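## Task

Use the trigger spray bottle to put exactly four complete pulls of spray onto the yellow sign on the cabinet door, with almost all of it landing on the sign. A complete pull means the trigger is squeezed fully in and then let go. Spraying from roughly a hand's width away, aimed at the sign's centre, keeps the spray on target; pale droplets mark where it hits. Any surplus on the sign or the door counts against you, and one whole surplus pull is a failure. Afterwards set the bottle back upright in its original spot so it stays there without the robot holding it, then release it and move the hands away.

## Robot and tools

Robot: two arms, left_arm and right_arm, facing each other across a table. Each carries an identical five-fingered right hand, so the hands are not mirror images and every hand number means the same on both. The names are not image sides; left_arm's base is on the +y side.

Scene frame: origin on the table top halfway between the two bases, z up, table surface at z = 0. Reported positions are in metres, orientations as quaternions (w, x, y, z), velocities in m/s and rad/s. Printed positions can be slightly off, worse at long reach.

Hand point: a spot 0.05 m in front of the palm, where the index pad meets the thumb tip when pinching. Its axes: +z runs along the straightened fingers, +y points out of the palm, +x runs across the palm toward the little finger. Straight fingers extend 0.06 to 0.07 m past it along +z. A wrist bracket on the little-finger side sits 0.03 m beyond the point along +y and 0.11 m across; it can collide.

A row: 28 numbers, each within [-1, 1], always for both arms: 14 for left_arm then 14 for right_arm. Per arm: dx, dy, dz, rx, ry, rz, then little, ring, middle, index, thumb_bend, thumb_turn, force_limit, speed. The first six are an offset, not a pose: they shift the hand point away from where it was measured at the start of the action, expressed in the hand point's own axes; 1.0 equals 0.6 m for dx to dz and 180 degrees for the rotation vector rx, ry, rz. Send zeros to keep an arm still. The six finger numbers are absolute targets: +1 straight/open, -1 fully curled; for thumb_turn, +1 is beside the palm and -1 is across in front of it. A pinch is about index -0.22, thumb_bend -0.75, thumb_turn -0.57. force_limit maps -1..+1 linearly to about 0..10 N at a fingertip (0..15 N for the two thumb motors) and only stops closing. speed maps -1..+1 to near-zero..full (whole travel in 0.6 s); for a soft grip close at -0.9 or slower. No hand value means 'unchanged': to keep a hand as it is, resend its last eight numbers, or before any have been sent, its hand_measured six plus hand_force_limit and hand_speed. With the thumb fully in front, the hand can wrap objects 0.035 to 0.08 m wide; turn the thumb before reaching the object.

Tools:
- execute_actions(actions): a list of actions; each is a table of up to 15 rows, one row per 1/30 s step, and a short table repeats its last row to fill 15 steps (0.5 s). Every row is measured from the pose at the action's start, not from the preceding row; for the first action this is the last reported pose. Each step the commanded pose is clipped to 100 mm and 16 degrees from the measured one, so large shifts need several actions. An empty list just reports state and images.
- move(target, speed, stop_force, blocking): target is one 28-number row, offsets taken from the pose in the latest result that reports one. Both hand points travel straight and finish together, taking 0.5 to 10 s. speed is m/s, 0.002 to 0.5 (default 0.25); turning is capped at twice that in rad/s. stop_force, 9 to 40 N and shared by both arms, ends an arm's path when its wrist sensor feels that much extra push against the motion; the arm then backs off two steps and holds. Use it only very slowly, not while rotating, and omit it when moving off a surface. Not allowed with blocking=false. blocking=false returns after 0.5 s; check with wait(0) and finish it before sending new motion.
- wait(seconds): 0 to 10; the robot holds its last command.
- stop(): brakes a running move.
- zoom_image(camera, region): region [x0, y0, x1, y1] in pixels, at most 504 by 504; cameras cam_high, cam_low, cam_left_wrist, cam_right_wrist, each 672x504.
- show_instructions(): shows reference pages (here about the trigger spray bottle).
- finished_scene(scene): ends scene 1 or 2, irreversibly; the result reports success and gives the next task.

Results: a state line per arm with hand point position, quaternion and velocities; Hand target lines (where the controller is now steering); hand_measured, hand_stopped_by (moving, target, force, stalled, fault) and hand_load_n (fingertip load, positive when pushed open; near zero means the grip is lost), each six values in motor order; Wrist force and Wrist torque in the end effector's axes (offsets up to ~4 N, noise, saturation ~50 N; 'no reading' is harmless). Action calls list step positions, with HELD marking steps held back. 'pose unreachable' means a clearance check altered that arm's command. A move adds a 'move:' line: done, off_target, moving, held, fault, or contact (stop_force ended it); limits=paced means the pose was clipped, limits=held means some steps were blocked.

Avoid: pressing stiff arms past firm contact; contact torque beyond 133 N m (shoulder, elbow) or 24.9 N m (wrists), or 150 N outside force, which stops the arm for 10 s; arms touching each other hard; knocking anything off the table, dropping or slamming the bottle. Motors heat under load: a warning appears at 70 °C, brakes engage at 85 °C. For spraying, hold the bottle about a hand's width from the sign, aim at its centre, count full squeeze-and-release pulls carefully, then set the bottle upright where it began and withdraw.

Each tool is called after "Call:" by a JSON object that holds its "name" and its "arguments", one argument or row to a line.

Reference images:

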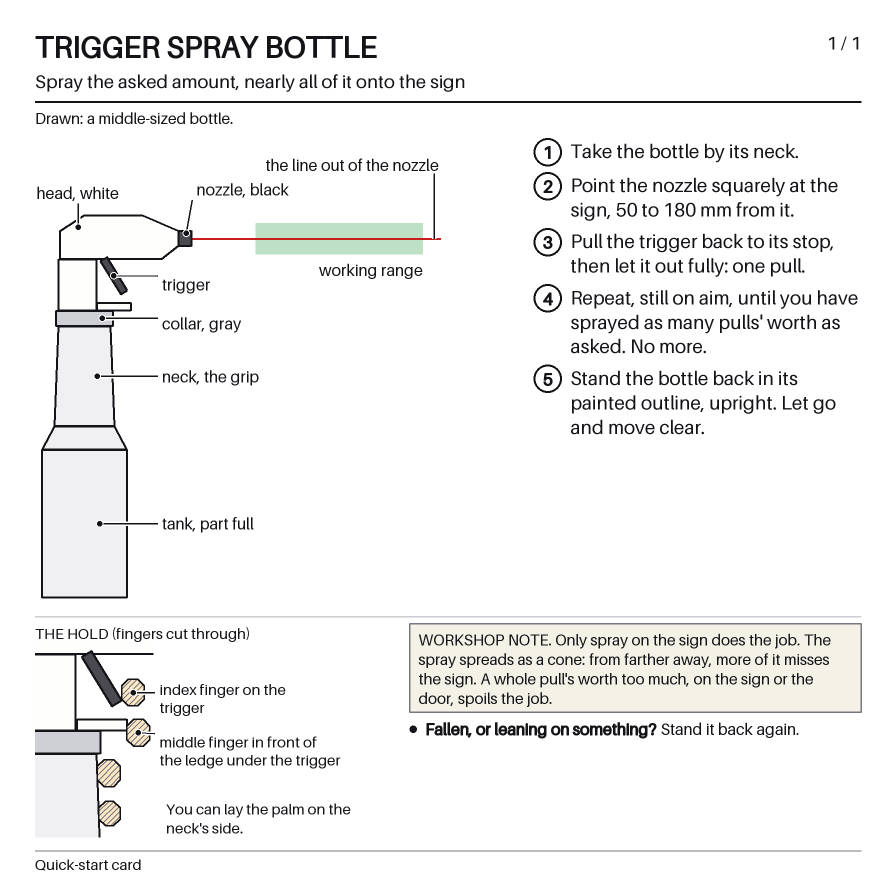

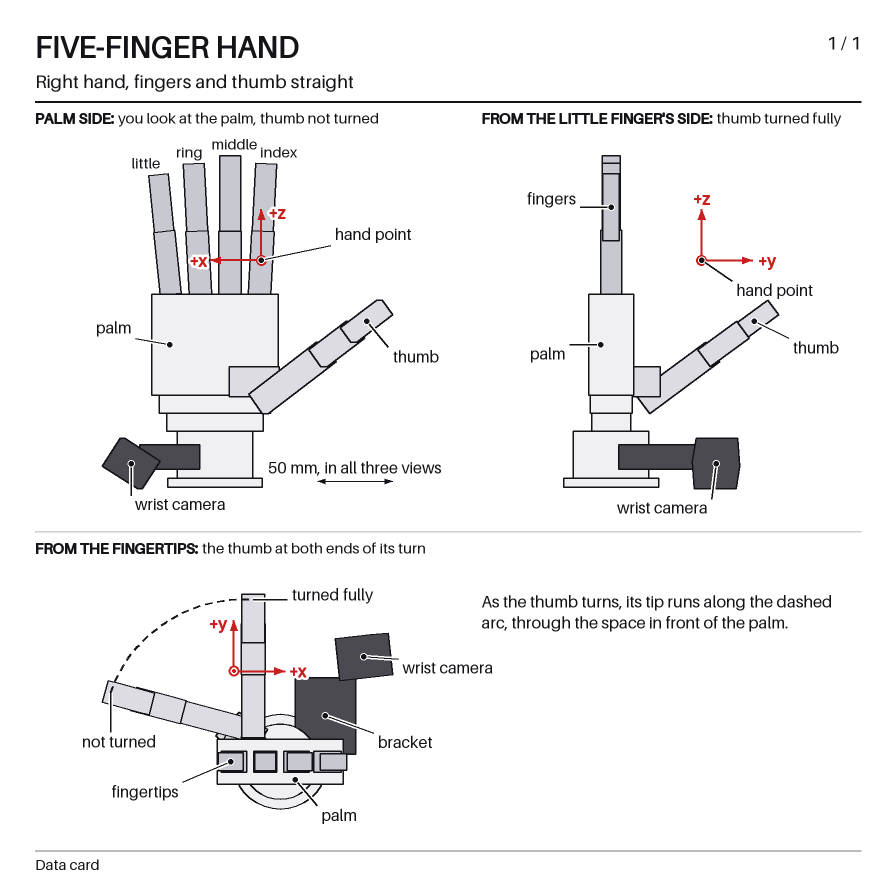

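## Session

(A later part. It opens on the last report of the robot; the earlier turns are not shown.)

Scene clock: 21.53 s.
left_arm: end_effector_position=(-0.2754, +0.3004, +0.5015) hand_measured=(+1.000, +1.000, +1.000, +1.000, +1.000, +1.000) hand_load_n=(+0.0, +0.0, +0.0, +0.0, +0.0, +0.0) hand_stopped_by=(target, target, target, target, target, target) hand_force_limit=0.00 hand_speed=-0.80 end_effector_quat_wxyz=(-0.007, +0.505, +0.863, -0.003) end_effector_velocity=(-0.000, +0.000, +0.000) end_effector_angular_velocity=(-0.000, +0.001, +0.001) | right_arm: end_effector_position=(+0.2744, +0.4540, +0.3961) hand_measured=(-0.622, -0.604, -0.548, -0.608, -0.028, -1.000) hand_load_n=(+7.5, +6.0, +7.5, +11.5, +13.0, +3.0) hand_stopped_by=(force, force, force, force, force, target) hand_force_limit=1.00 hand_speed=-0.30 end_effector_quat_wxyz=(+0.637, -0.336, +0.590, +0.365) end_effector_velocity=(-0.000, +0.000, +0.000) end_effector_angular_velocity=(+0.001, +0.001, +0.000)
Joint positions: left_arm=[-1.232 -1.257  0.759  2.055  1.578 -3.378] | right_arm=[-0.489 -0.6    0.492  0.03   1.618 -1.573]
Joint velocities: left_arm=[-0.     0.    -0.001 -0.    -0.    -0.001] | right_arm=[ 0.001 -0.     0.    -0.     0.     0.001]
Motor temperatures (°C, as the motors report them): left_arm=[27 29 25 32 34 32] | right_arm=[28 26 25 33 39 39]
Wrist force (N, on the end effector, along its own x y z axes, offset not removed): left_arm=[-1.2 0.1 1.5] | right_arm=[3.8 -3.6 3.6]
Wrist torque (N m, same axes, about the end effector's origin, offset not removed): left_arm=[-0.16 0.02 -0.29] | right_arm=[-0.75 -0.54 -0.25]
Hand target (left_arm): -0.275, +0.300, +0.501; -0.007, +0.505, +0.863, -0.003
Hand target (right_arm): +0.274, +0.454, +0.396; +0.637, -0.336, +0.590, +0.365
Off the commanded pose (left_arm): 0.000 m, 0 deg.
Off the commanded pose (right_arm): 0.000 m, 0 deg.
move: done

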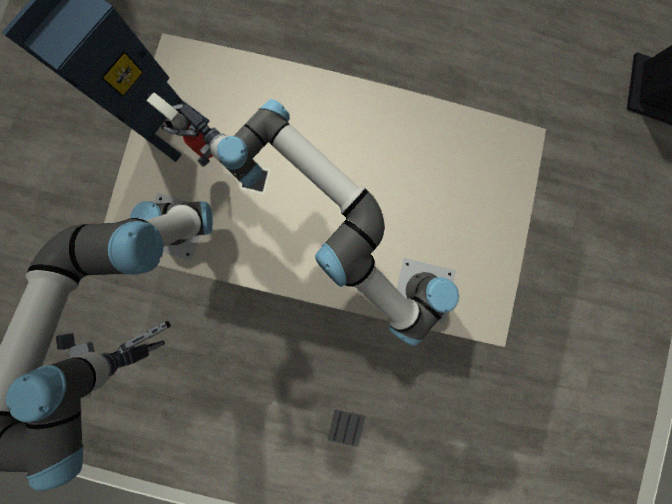

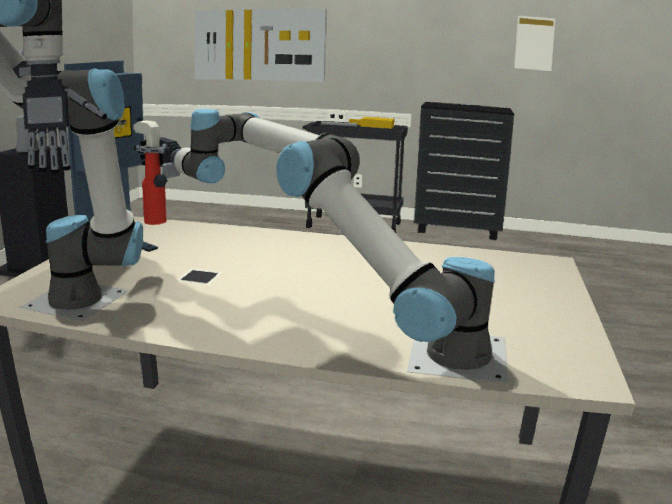

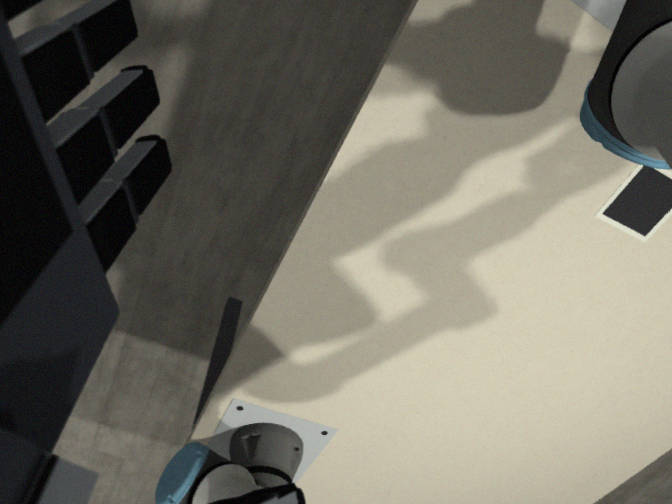

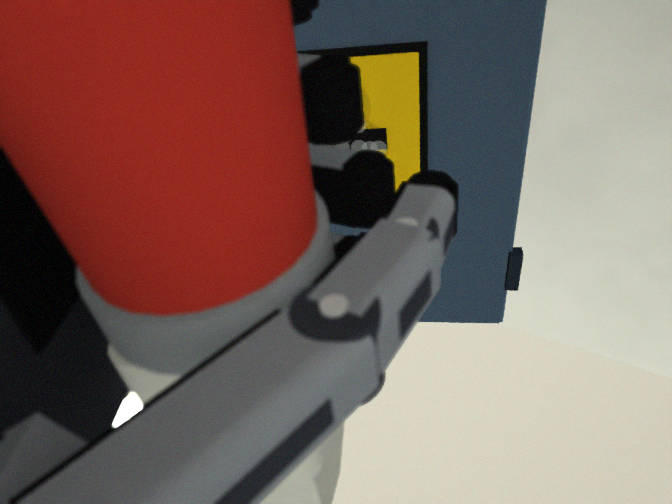

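On target. Check for a hard stop on the next pull by pausing at -0.55.

Call:
{"name": "execute_actions", "arguments": {
  "actions": [
    [[0,0,0,0,0,0,1,1,1,1,1,1,0,-0.8,0,0,0,0,0,0,-1,-1,-1,0.4,-1,-1,1,-0.3]],
    [[0,0,0,0,0,0,1,1,1,1,1,1,0,-0.8,0,0,0,0,0,0,-1,-1,-1,0.4,-1,-1,1,-0.3]],
    [[0,0,0,0,0,0,1,1,1,1,1,1,0,-0.8,0,0,0,0,0,0,-1,-1,-1,-0.55,-1,-1,1,-0.3]],
    [[0,0,0,0,0,0,1,1,1,1,1,1,0,-0.8,0,0,0,0,0,0,-1,-1,-1,-0.55,-1,-1,1,-0.3]]
  ]
}}

Call:
{"name": "execute_actions", "arguments": {
  "actions": [
    [[0,0,0,0,0,0,1,1,1,1,1,1,0,-0.8,0,0,0,0,0,0,-1,-1,-1,-1,-1,-1,1,-0.3]],
    [[0,0,0,0,0,0,1,1,1,1,1,1,0,-0.8,0,0,0,0,0,0,-1,-1,-1,0.3,-1,-1,1,-0.3]],
    [[0,0,0,0,0,0,1,1,1,1,1,1,0,-0.8,0,0,0,0,0,0,-1,-1,-1,0.3,-1,-1,1,-0.3]],
    [[0,0,0,0,0,0,1,1,1,1,1,1,0,-0.8,0,0,0,0,0,0,-1,-1,-1,-1,-1,-1,1,-0.3]],
    [[0,0,0,0,0,0,1,1,1,1,1,1,0,-0.8,0,0,0,0,0,0,-1,-1,-1,-1,-1,-1,1,-0.3]]
  ]
}}

Call:
{"name": "execute_actions", "arguments": {
  "actions": [
    [[0,0,0,0,0,0,1,1,1,1,1,1,0,-0.8,0,0,0,0,0,0,-1,-1,-1,0.3,-1,-1,1,-0.3]],
    [[0,0,0,0,0,0,1,1,1,1,1,1,0,-0.8,0,0,0,0,0,0,-1,-1,-1,0.3,-1,-1,1,-0.3]],
    [[0,0,0,0,0,0,1,1,1,1,1,1,0,-0.8,0,0,0,0,0,0,-1,-1,-1,-1,-1,-1,1,-0.3]],
    [[0,0,0,0,0,0,1,1,1,1,1,1,0,-0.8,0,0,0,0,0,0,-1,-1,-1,-1,-1,-1,1,-0.3]]
  ]
}}

Call:
{"name": "zoom_image", "arguments": {
  "camera": "cam_high",
  "region": [80,40,200,130]
}}

Scene clock: 23.80 s.
left_arm: end_effector_position=(-0.2754, +0.3004, +0.5015) hand_measured=(+1.000, +1.000, +1.000, +1.000, +1.000, +1.000) hand_load_n=(+0.0, +0.0, +0.0, +0.0, +0.0, +0.0) hand_stopped_by=(target, target, target, target, target, target) hand_force_limit=0.00 hand_speed=-0.80 end_effector_quat_wxyz=(-0.007, +0.505, +0.863, -0.003) end_effector_velocity=(-0.000, -0.000, -0.001) end_effector_angular_velocity=(+0.000, -0.002, -0.001) | right_arm: end_effector_position=(+0.2744, +0.4540, +0.3961) hand_measured=(-0.622, -0.604, -0.548, -0.548, -0.028, -1.000) hand_load_n=(+7.0, +6.0, +8.0, +7.0, +13.0, +3.5) hand_stopped_by=(force, force, force, target, force, target) hand_force_limit=1.00 hand_speed=-0.30 end_effector_quat_wxyz=(+0.637, -0.336, +0.590, +0.365) end_effector_velocity=(-0.000, +0.000, +0.000) end_effector_angular_velocity=(+0.001, +0.000, +0.001)
Joint positions: left_arm=[-1.232 -1.257  0.759  2.055  1.578 -3.378] | right_arm=[-0.489 -0.6    0.492  0.03   1.618 -1.573]
Joint velocities: left_arm=[-0.     0.001  0.002 -0.001 -0.     0.001] | right_arm=[ 0.    -0.    -0.    -0.    -0.001  0.001]
Motor temperatures (°C, as the motors report them): left_arm=[27 29 25 32 34 32] | right_arm=[28 26 25 33 39 39]
Wrist force (N, on the end effector, along its own x y z axes, offset not removed): left_arm=[-1.2 1.5 -1.1] | right_arm=[3.4 -3.8 3.9]
Wrist torque (N m, same axes, about the end effector's origin, offset not removed): left_arm=[0.19 0.12 -0.21] | right_arm=[-0.97 -0.53 -0.13]
Hand target (left_arm): -0.275, +0.300, +0.501; -0.007, +0.505, +0.863, -0.003
Hand target (right_arm): +0.274, +0.454, +0.396; +0.637, -0.336, +0.590, +0.365
Off the commanded pose (left_arm): 0.000 m, 0 deg.
Off the commanded pose (right_arm): 0.000 m, 0 deg.
Step readings (end_effector_position; steps 1 to 15: 1st action; 16 to 30: 2nd action; 31 to 45: 3rd action; 46 to 60: 4th action):
0: left_arm (-0.2754, +0.3004, +0.5015) | right_arm (+0.2744, +0.4540, +0.3961)
1: left_arm (-0.2754, +0.3004, +0.5015) | right_arm (+0.2744, +0.4540, +0.3961)
2: left_arm (-0.2754, +0.3004, +0.5015) | right_arm (+0.2744, +0.4540, +0.3961)
4: left_arm (-0.2754, +0.3004, +0.5015) | right_arm (+0.2744, +0.4540, +0.3961)
8: left_arm (-0.2754, +0.3004, +0.5015) | right_arm (+0.2744, +0.4540, +0.3961)
15: left_arm (-0.2754, +0.3004, +0.5015) | right_arm (+0.2744, +0.4540, +0.3961)
16: left_arm (-0.2754, +0.3004, +0.5015) | right_arm (+0.2744, +0.4540, +0.3961)
17: left_arm (-0.2754, +0.3004, +0.5015) | right_arm (+0.2744, +0.4540, +0.3961)
19: left_arm (-0.2754, +0.3004, +0.5015) | right_arm (+0.2744, +0.4540, +0.3961)
23: left_arm (-0.2754, +0.3004, +0.5015) | right_arm (+0.2744, +0.4540, +0.3961)
30: left_arm (-0.2754, +0.3004, +0.5015) | right_arm (+0.2744, +0.4540, +0.3961)
31: left_arm (-0.2754, +0.3004, +0.5015) | right_arm (+0.2744, +0.4540, +0.3961)
32: left_arm (-0.2754, +0.3004, +0.5015) | right_arm (+0.2744, +0.4540, +0.3961)
34: left_arm (-0.2754, +0.3004, +0.5015) | right_arm (+0.2744, +0.4540, +0.3961)
38: left_arm (-0.2754, +0.3004, +0.5015) | right_arm (+0.2744, +0.4540, +0.3961)
45: left_arm (-0.2754, +0.3004, +0.5015) | right_arm (+0.2744, +0.4540, +0.3961)
46: left_arm (-0.2754, +0.3004, +0.5015) | right_arm (+0.2744, +0.4540, +0.3961)
47: left_arm (-0.2754, +0.3004, +0.5015) | right_arm (+0.2744, +0.4540, +0.3961)
49: left_arm (-0.2754, +0.3004, +0.5015) | right_arm (+0.2744, +0.4540, +0.3961)
53: left_arm (-0.2754, +0.3004, +0.5015) | right_arm (+0.2744, +0.4540, +0.3961)
60: end_effector_position above

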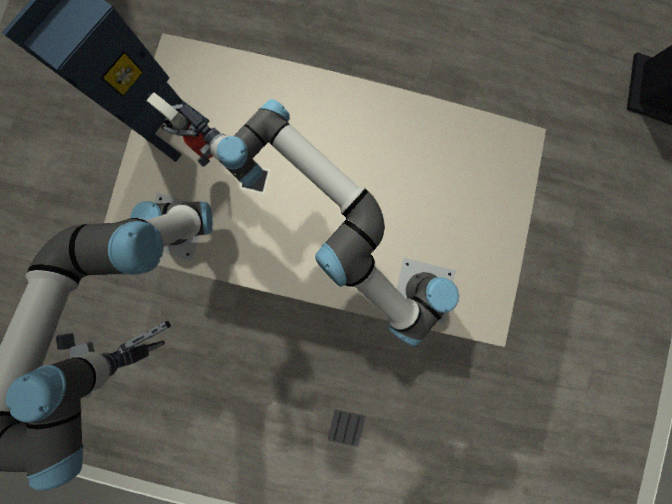

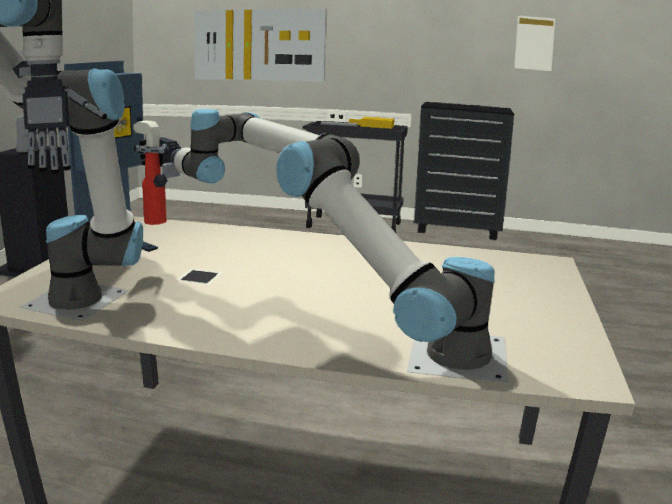

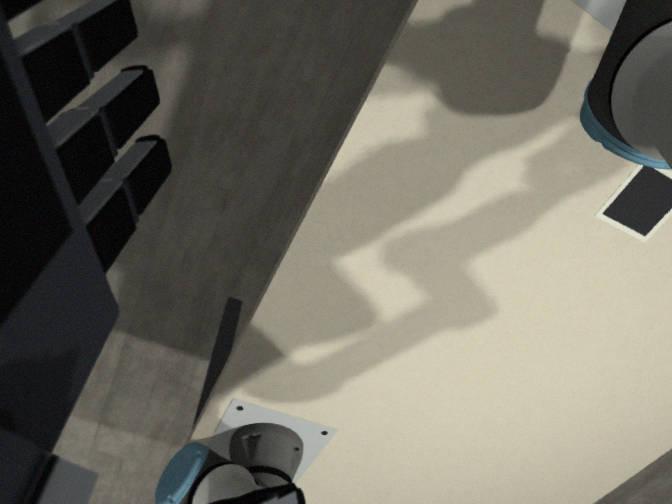

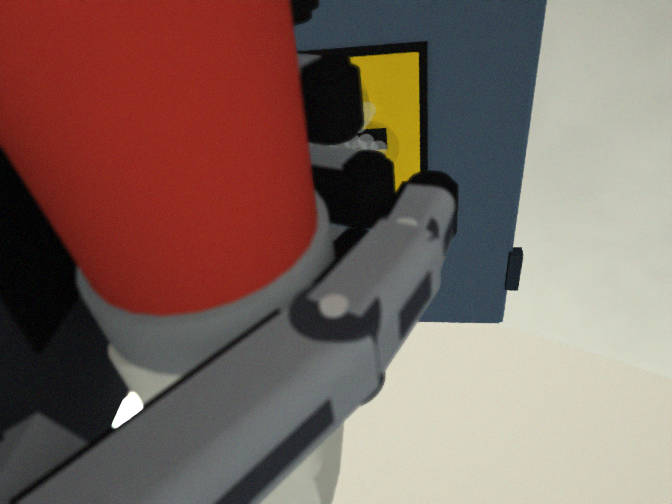

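Scene clock: 26.30 s.
left_arm: end_effector_position=(-0.2754, +0.3004, +0.5015) hand_measured=(+1.000, +1.000, +1.000, +1.000, +1.000, +1.000) hand_load_n=(+0.0, +0.0, +0.0, +0.0, +0.0, +0.0) hand_stopped_by=(target, target, target, target, target, target) hand_force_limit=0.00 hand_speed=-0.80 end_effector_quat_wxyz=(-0.007, +0.505, +0.863, -0.003) end_effector_velocity=(+0.000, +0.000, -0.000) end_effector_angular_velocity=(+0.000, -0.001, -0.001) | right_arm: end_effector_position=(+0.2744, +0.4540, +0.3961) hand_measured=(-0.622, -0.604, -0.548, -0.608, -0.028, -1.000) hand_load_n=(+7.0, +6.0, +7.5, +11.5, +13.0, +3.0) hand_stopped_by=(force, force, force, force, force, target) hand_force_limit=1.00 hand_speed=-0.30 end_effector_quat_wxyz=(+0.637, -0.336, +0.590, +0.365) end_effector_velocity=(-0.001, +0.000, -0.001) end_effector_angular_velocity=(-0.000, +0.001, -0.001)
Joint positions: left_arm=[-1.232 -1.257  0.759  2.055  1.578 -3.378] | right_arm=[-0.489 -0.6    0.492  0.03   1.618 -1.573]
Joint velocities: left_arm=[-0.    -0.001  0.002 -0.    -0.     0.001] | right_arm=[ 0.002  0.     0.001 -0.     0.002  0.   ]
Motor temperatures (°C, as the motors report them): left_arm=[27 29 25 32 34 32] | right_arm=[28 26 25 33 39 39]
Wrist force (N, on the end effector, along its own x y z axes, offset not removed): left_arm=[-1.5 2.2 0.6] | right_arm=[0.5 -6.8 0.8]
Wrist torque (N m, same axes, about the end effector's origin, offset not removed): left_arm=[0.18 0.13 -0.16] | right_arm=[-1.12 0.21 -0.48]
Hand target (left_arm): -0.275, +0.300, +0.501; -0.007, +0.505, +0.863, -0.003
Hand target (right_arm): +0.274, +0.454, +0.396; +0.637, -0.336, +0.590, +0.365
Off the commanded pose (left_arm): 0.000 m, 0 deg.
Off the commanded pose (right_arm): 0.000 m, 0 deg.
Step readings (end_effector_position; steps 1 to 15: 1st action; 16 to 30: 2nd action; 31 to 45: 3rd action; 46 to 60: 4th action; 61 to 75: 5th action):
0: left_arm (-0.2754, +0.3004, +0.5015) | right_arm (+0.2744, +0.4540, +0.3961)
1: left_arm (-0.2754, +0.3004, +0.5015) | right_arm (+0.2744, +0.4540, +0.3961)
2: left_arm (-0.2754, +0.3004, +0.5015) | right_arm (+0.2744, +0.4540, +0.3961)
4: left_arm (-0.2754, +0.3004, +0.5015) | right_arm (+0.2744, +0.4540, +0.3961)
8: left_arm (-0.2754, +0.3004, +0.5015) | right_arm (+0.2744, +0.4540, +0.3961)
15: left_arm (-0.2754, +0.3004, +0.5015) | right_arm (+0.2744, +0.4540, +0.3961)
16: left_arm (-0.2754, +0.3004, +0.5015) | right_arm (+0.2744, +0.4540, +0.3961)
17: left_arm (-0.2754, +0.3004, +0.5015) | right_arm (+0.2744, +0.4540, +0.3961)
19: left_arm (-0.2754, +0.3004, +0.5015) | right_arm (+0.2744, +0.4540, +0.3961)
23: left_arm (-0.2754, +0.3004, +0.5015) | right_arm (+0.2744, +0.4540, +0.3961)
30: left_arm (-0.2754, +0.3004, +0.5015) | right_arm (+0.2744, +0.4540, +0.3961)
31: left_arm (-0.2754, +0.3004, +0.5015) | right_arm (+0.2744, +0.4540, +0.3961)
32: left_arm (-0.2754, +0.3004, +0.5015) | right_arm (+0.2744, +0.4540, +0.3961)
34: left_arm (-0.2754, +0.3004, +0.5015) | right_arm (+0.2744, +0.4540, +0.3961)
38: left_arm (-0.2754, +0.3004, +0.5015) | right_arm (+0.2744, +0.4540, +0.3961)
45: left_arm (-0.2754, +0.3004, +0.5015) | right_arm (+0.2744, +0.4540, +0.3961)
46: left_arm (-0.2754, +0.3004, +0.5015) | right_arm (+0.2744, +0.4540, +0.3961)
47: left_arm (-0.2754, +0.3004, +0.5015) | right_arm (+0.2744, +0.4540, +0.3961)
49: left_arm (-0.2754, +0.3004, +0.5015) | right_arm (+0.2744, +0.4540, +0.3961)
53: left_arm (-0.2754, +0.3004, +0.5015) | right_arm (+0.2744, +0.4540, +0.3961)
60: left_arm (-0.2754, +0.3004, +0.5015) | right_arm (+0.2744, +0.4540, +0.3961)
61: left_arm (-0.2754, +0.3004, +0.5015) | right_arm (+0.2744, +0.4540, +0.3961)
62: left_arm (-0.2754, +0.3004, +0.5015) | right_arm (+0.2744, +0.4540, +0.3961)
64: left_arm (-0.2754, +0.3004, +0.5015) | right_arm (+0.2744, +0.4540, +0.3961)
68: left_arm (-0.2754, +0.3004, +0.5015) | right_arm (+0.2744, +0.4540, +0.3961)
75: end_effector_position above

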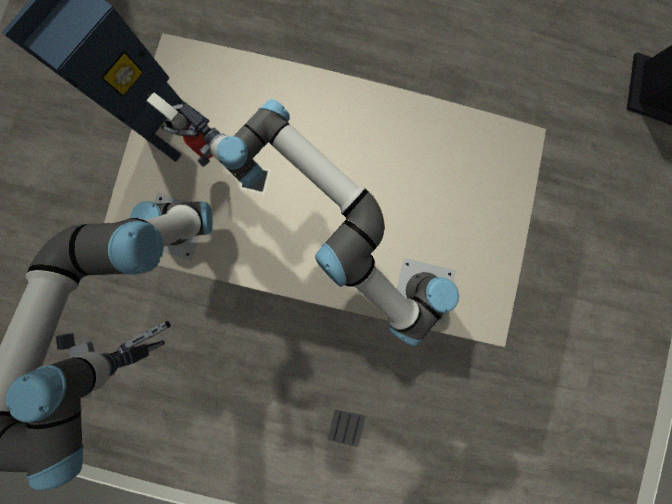

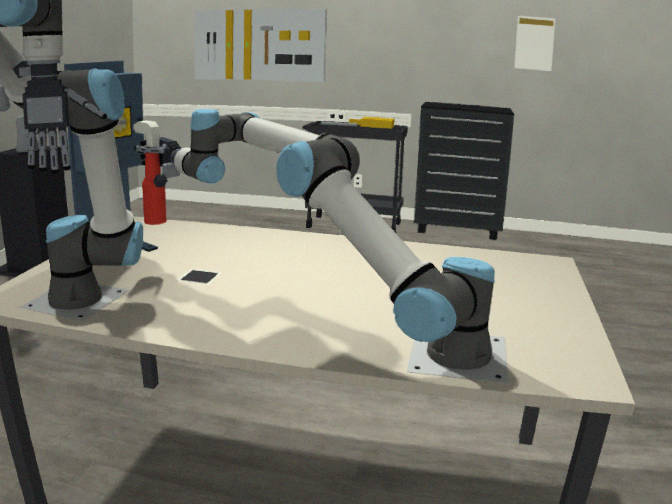

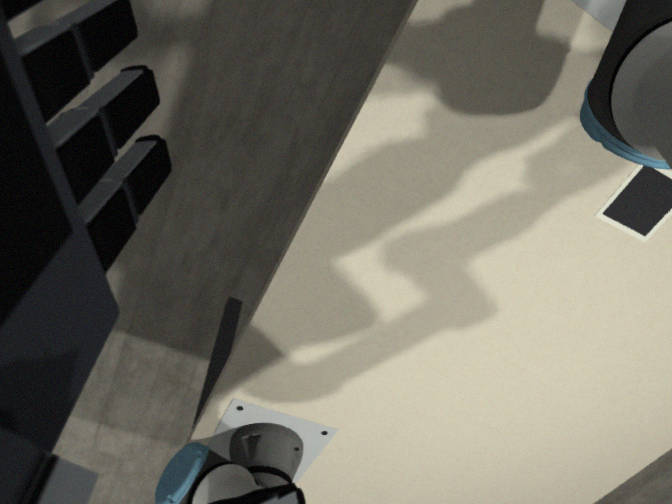

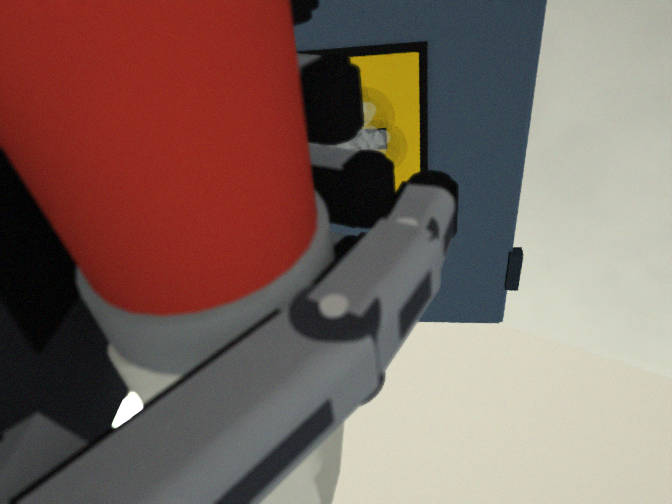

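Scene clock: 28.30 s.
left_arm: end_effector_position=(-0.2754, +0.3004, +0.5015) hand_measured=(+1.000, +1.000, +1.000, +1.000, +1.000, +1.000) hand_load_n=(+0.0, +0.0, +0.0, +0.0, +0.0, +0.0) hand_stopped_by=(target, target, target, target, target, target) hand_force_limit=0.00 hand_speed=-0.80 end_effector_quat_wxyz=(-0.007, +0.505, +0.863, -0.003) end_effector_velocity=(-0.000, +0.000, -0.000) end_effector_angular_velocity=(-0.000, +0.001, -0.001) | right_arm: end_effector_position=(+0.2744, +0.4540, +0.3961) hand_measured=(-0.622, -0.604, -0.548, -0.608, -0.028, -1.000) hand_load_n=(+7.0, +6.0, +7.5, +11.5, +13.0, +3.0) hand_stopped_by=(force, force, force, force, force, target) hand_force_limit=1.00 hand_speed=-0.30 end_effector_quat_wxyz=(+0.637, -0.336, +0.590, +0.365) end_effector_velocity=(-0.001, +0.000, -0.001) end_effector_angular_velocity=(-0.001, +0.001, +0.001)
Joint positions: left_arm=[-1.232 -1.257  0.759  2.055  1.578 -3.378] | right_arm=[-0.489 -0.6    0.492  0.03   1.618 -1.573]
Joint velocities: left_arm=[-0.001  0.     0.    -0.001  0.     0.001] | right_arm=[ 0.001  0.     0.001  0.     0.    -0.   ]
Motor temperatures (°C, as the motors report them): left_arm=[27 29 25 32 34 32] | right_arm=[28 26 25 33 39 39]
Wrist force (N, on the end effector, along its own x y z axes, offset not removed): left_arm=[-0.4 1.8 0.1] | right_arm=[2.5 2.3 -2.3]
Wrist torque (N m, same axes, about the end effector's origin, offset not removed): left_arm=[0.20 0.02 -0.22] | right_arm=[0.50 -0.07 -0.19]
Hand target (left_arm): -0.275, +0.300, +0.501; -0.007, +0.505, +0.863, -0.003
Hand target (right_arm): +0.274, +0.454, +0.396; +0.637, -0.336, +0.590, +0.365
Off the commanded pose (left_arm): 0.000 m, 0 deg.
Off the commanded pose (right_arm): 0.000 m, 0 deg.
Step readings (end_effector_position; steps 1 to 15: 1st action; 16 to 30: 2nd action; 31 to 45: 3rd action; 46 to 60: 4th action):
0: left_arm (-0.2754, +0.3004, +0.5015) | right_arm (+0.2744, +0.4540, +0.3961)
1: left_arm (-0.2754, +0.3004, +0.5015) | right_arm (+0.2744, +0.4540, +0.3961)
2: left_arm (-0.2754, +0.3004, +0.5015) | right_arm (+0.2744, +0.4540, +0.3961)
4: left_arm (-0.2754, +0.3004, +0.5015) | right_arm (+0.2744, +0.4540, +0.3961)
8: left_arm (-0.2754, +0.3004, +0.5015) | right_arm (+0.2744, +0.4540, +0.3961)
15: left_arm (-0.2754, +0.3004, +0.5015) | right_arm (+0.2744, +0.4540, +0.3961)
16: left_arm (-0.2754, +0.3004, +0.5015) | right_arm (+0.2744, +0.4540, +0.3961)
17: left_arm (-0.2754, +0.3004, +0.5015) | right_arm (+0.2744, +0.4540, +0.3961)
19: left_arm (-0.2754, +0.3004, +0.5015) | right_arm (+0.2744, +0.4540, +0.3961)
23: left_arm (-0.2754, +0.3004, +0.5015) | right_arm (+0.2744, +0.4540, +0.3961)
30: left_arm (-0.2754, +0.3004, +0.5015) | right_arm (+0.2744, +0.4540, +0.3961)
31: left_arm (-0.2754, +0.3004, +0.5015) | right_arm (+0.2744, +0.4540, +0.3961)
32: left_arm (-0.2754, +0.3004, +0.5015) | right_arm (+0.2744, +0.4540, +0.3961)
34: left_arm (-0.2754, +0.3004, +0.5015) | right_arm (+0.2744, +0.4540, +0.3961)
38: left_arm (-0.2754, +0.3004, +0.5015) | right_arm (+0.2744, +0.4540, +0.3961)
45: left_arm (-0.2754, +0.3004, +0.5015) | right_arm (+0.2744, +0.4540, +0.3961)
46: left_arm (-0.2754, +0.3004, +0.5015) | right_arm (+0.2744, +0.4540, +0.3961)
47: left_arm (-0.2754, +0.3004, +0.5015) | right_arm (+0.2744, +0.4540, +0.3961)
49: left_arm (-0.2754, +0.3004, +0.5015) | right_arm (+0.2744, +0.4540, +0.3961)
53: left_arm (-0.2754, +0.3004, +0.5015) | right_arm (+0.2744, +0.4540, +0.3961)
60: end_effector_position above

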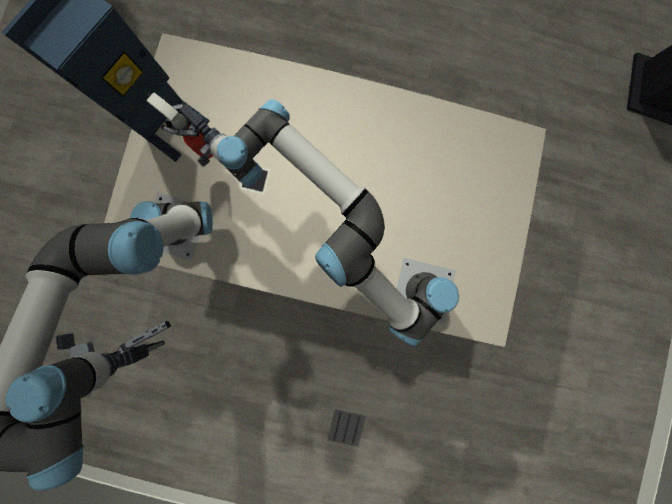

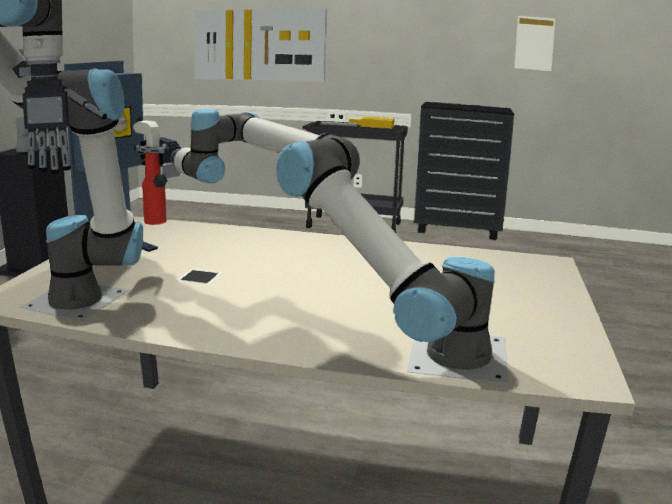

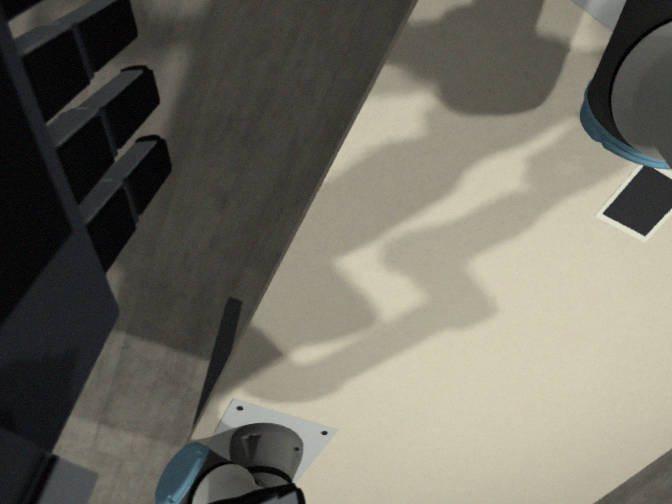

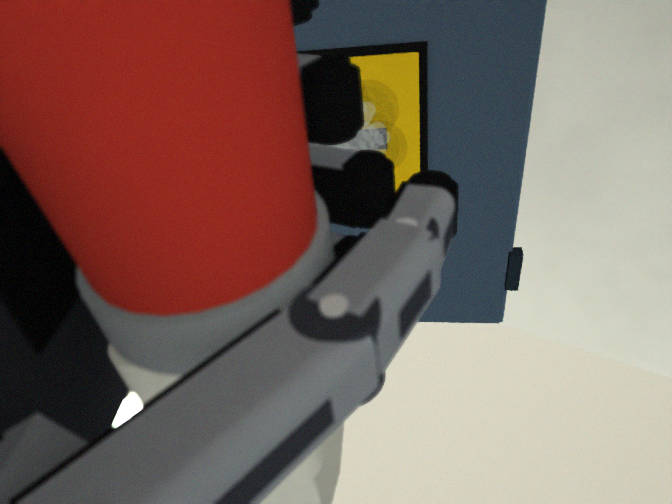

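Region (80, 40, 200, 130) of cam_high's 672x504 image, scaled by 4.200, with more detail than that image has; it fills the top 378 rows of this view, and the rest is white.

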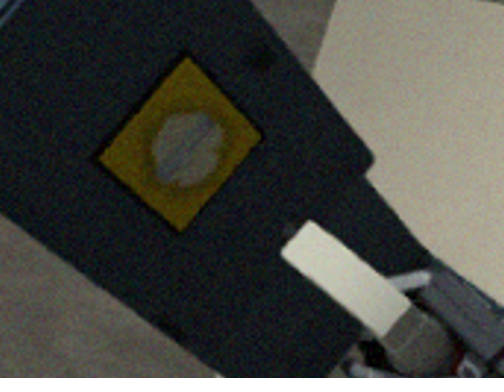

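Call:
{"name": "move", "arguments": {
  "target": [0,0,0,0,0,0,1,1,1,1,1,1,0,-0.8,0.207,-0.075,-0.302,-0.17,0,0.013,-1,-1,-1,1,-1,-1,1,-0.3],
  "speed": 0.15
}}

Call:
{"name": "zoom_image", "arguments": {
  "camera": "cam_low",
  "region": [120,160,300,295]
}}

Call:
{"name": "zoom_image", "arguments": {
  "camera": "cam_high",
  "region": [190,110,310,200]
}}

Scene clock: 30.77 s.
left_arm: end_effector_position=(-0.2754, +0.3004, +0.5015) hand_measured=(+1.000, +1.000, +1.000, +1.000, +1.000, +1.000) hand_load_n=(+0.0, +0.0, +0.0, +0.0, +0.0, +0.0) hand_stopped_by=(target, target, target, target, target, target) hand_force_limit=0.00 hand_speed=-0.80 end_effector_quat_wxyz=(-0.007, +0.505, +0.863, -0.003) end_effector_velocity=(+0.000, +0.000, -0.000) end_effector_angular_velocity=(+0.000, -0.001, -0.000) | right_arm: end_effector_position=(+0.2259, +0.2840, +0.2582) hand_measured=(-0.622, -0.604, -0.548, +1.000, -0.028, -1.000) hand_load_n=(+7.5, +6.5, +8.5, +0.0, +12.5, +4.0) hand_stopped_by=(force, force, force, target, force, target) hand_force_limit=1.00 hand_speed=-0.30 end_effector_quat_wxyz=(+0.519, -0.480, +0.479, +0.520) end_effector_velocity=(+0.001, -0.002, -0.001) end_effector_angular_velocity=(+0.001, -0.000, +0.002)
Joint positions: left_arm=[-1.232 -1.257  0.759  2.055  1.578 -3.378] | right_arm=[-0.738 -0.894  1.392 -0.604  0.837 -1.499]
Joint velocities: left_arm=[-0.    -0.     0.002 -0.     0.    -0.   ] | right_arm=[-0.003 -0.001  0.004 -0.006 -0.006  0.002]
Motor temperatures (°C, as the motors report them): left_arm=[27 29 25 32 34 32] | right_arm=[28 26 25 33 39 39]
Wrist force (N, on the end effector, along its own x y z axes, offset not removed): left_arm=[1.1 0.8 -2.0] | right_arm=[-0.8 -1.1 -1.6]
Wrist torque (N m, same axes, about the end effector's origin, offset not removed): left_arm=[0.21 -0.14 -0.08] | right_arm=[-0.06 0.53 -0.47]
Hand target (left_arm): -0.275, +0.300, +0.501; -0.007, +0.505, +0.863, -0.003
Hand target (right_arm): +0.226, +0.284, +0.258; +0.519, -0.481, +0.479, +0.520
Off the commanded pose (left_arm): 0.000 m, 0 deg.
Off the commanded pose (right_arm): 0.000 m, 0 deg.
move: done

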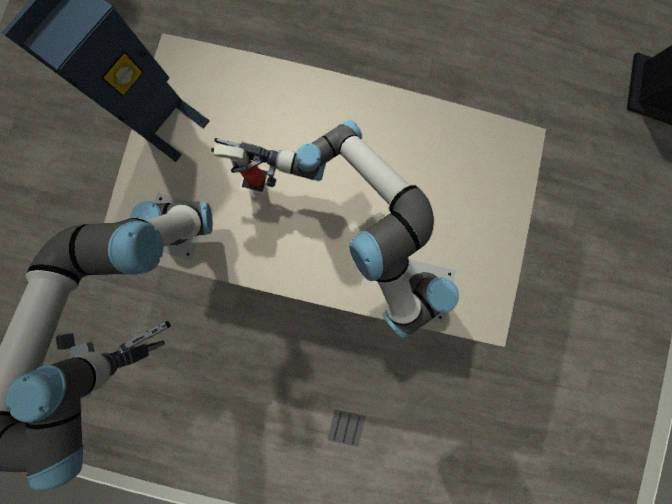

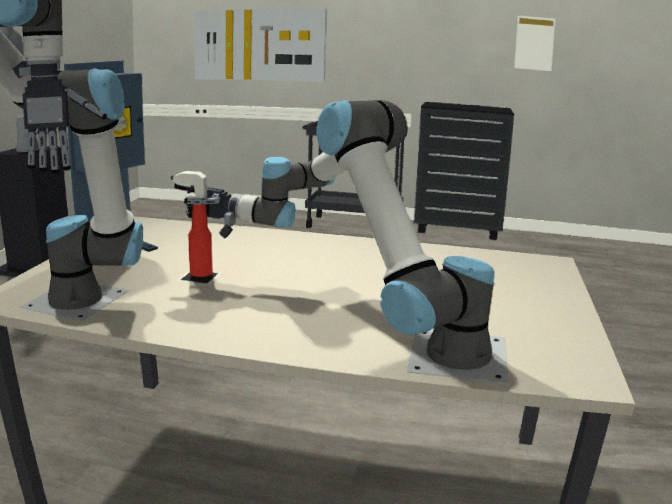

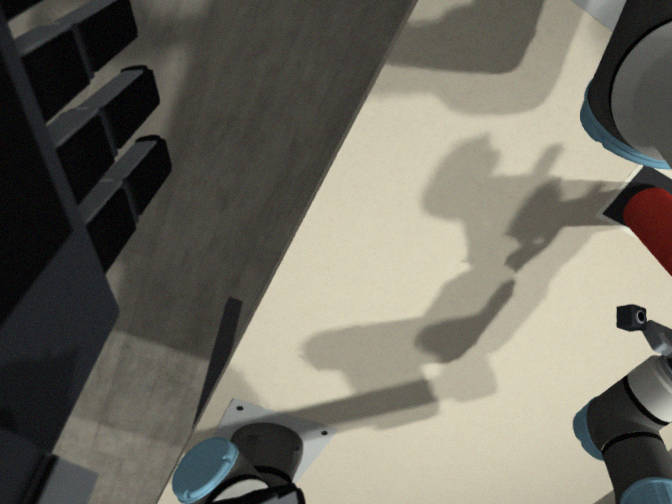

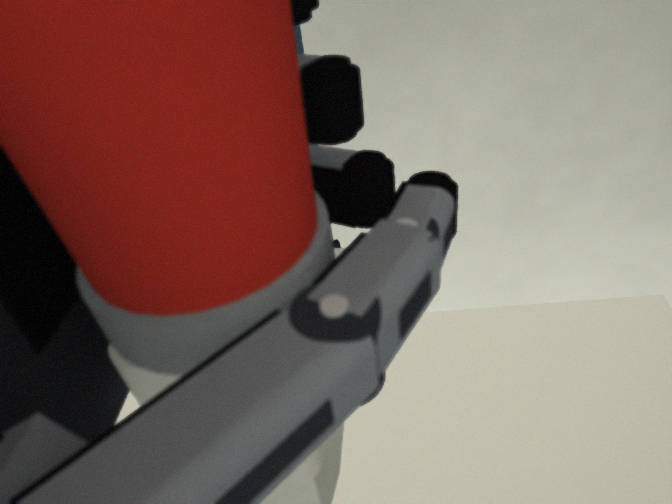

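Region (120, 160, 300, 295) of cam_low's 672x504 image, scaled by 2.800, with more detail than that image has; it fills the top 378 rows of this view, and the rest is white.

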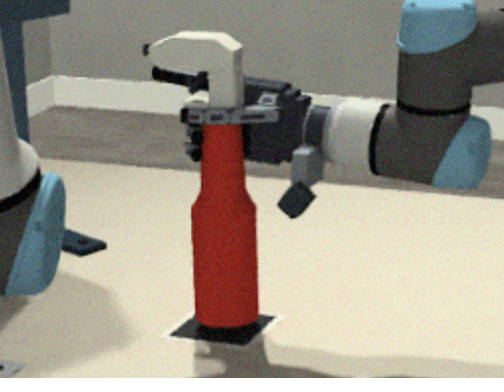

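Region (190, 110, 310, 200) of cam_high's 672x504 image, scaled by 4.200, with more detail than that image has; it fills the top 378 rows of this view, and the rest is white.

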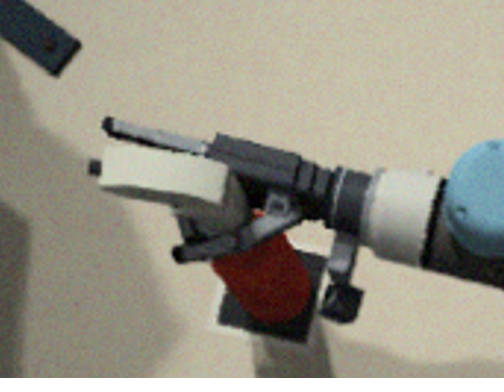

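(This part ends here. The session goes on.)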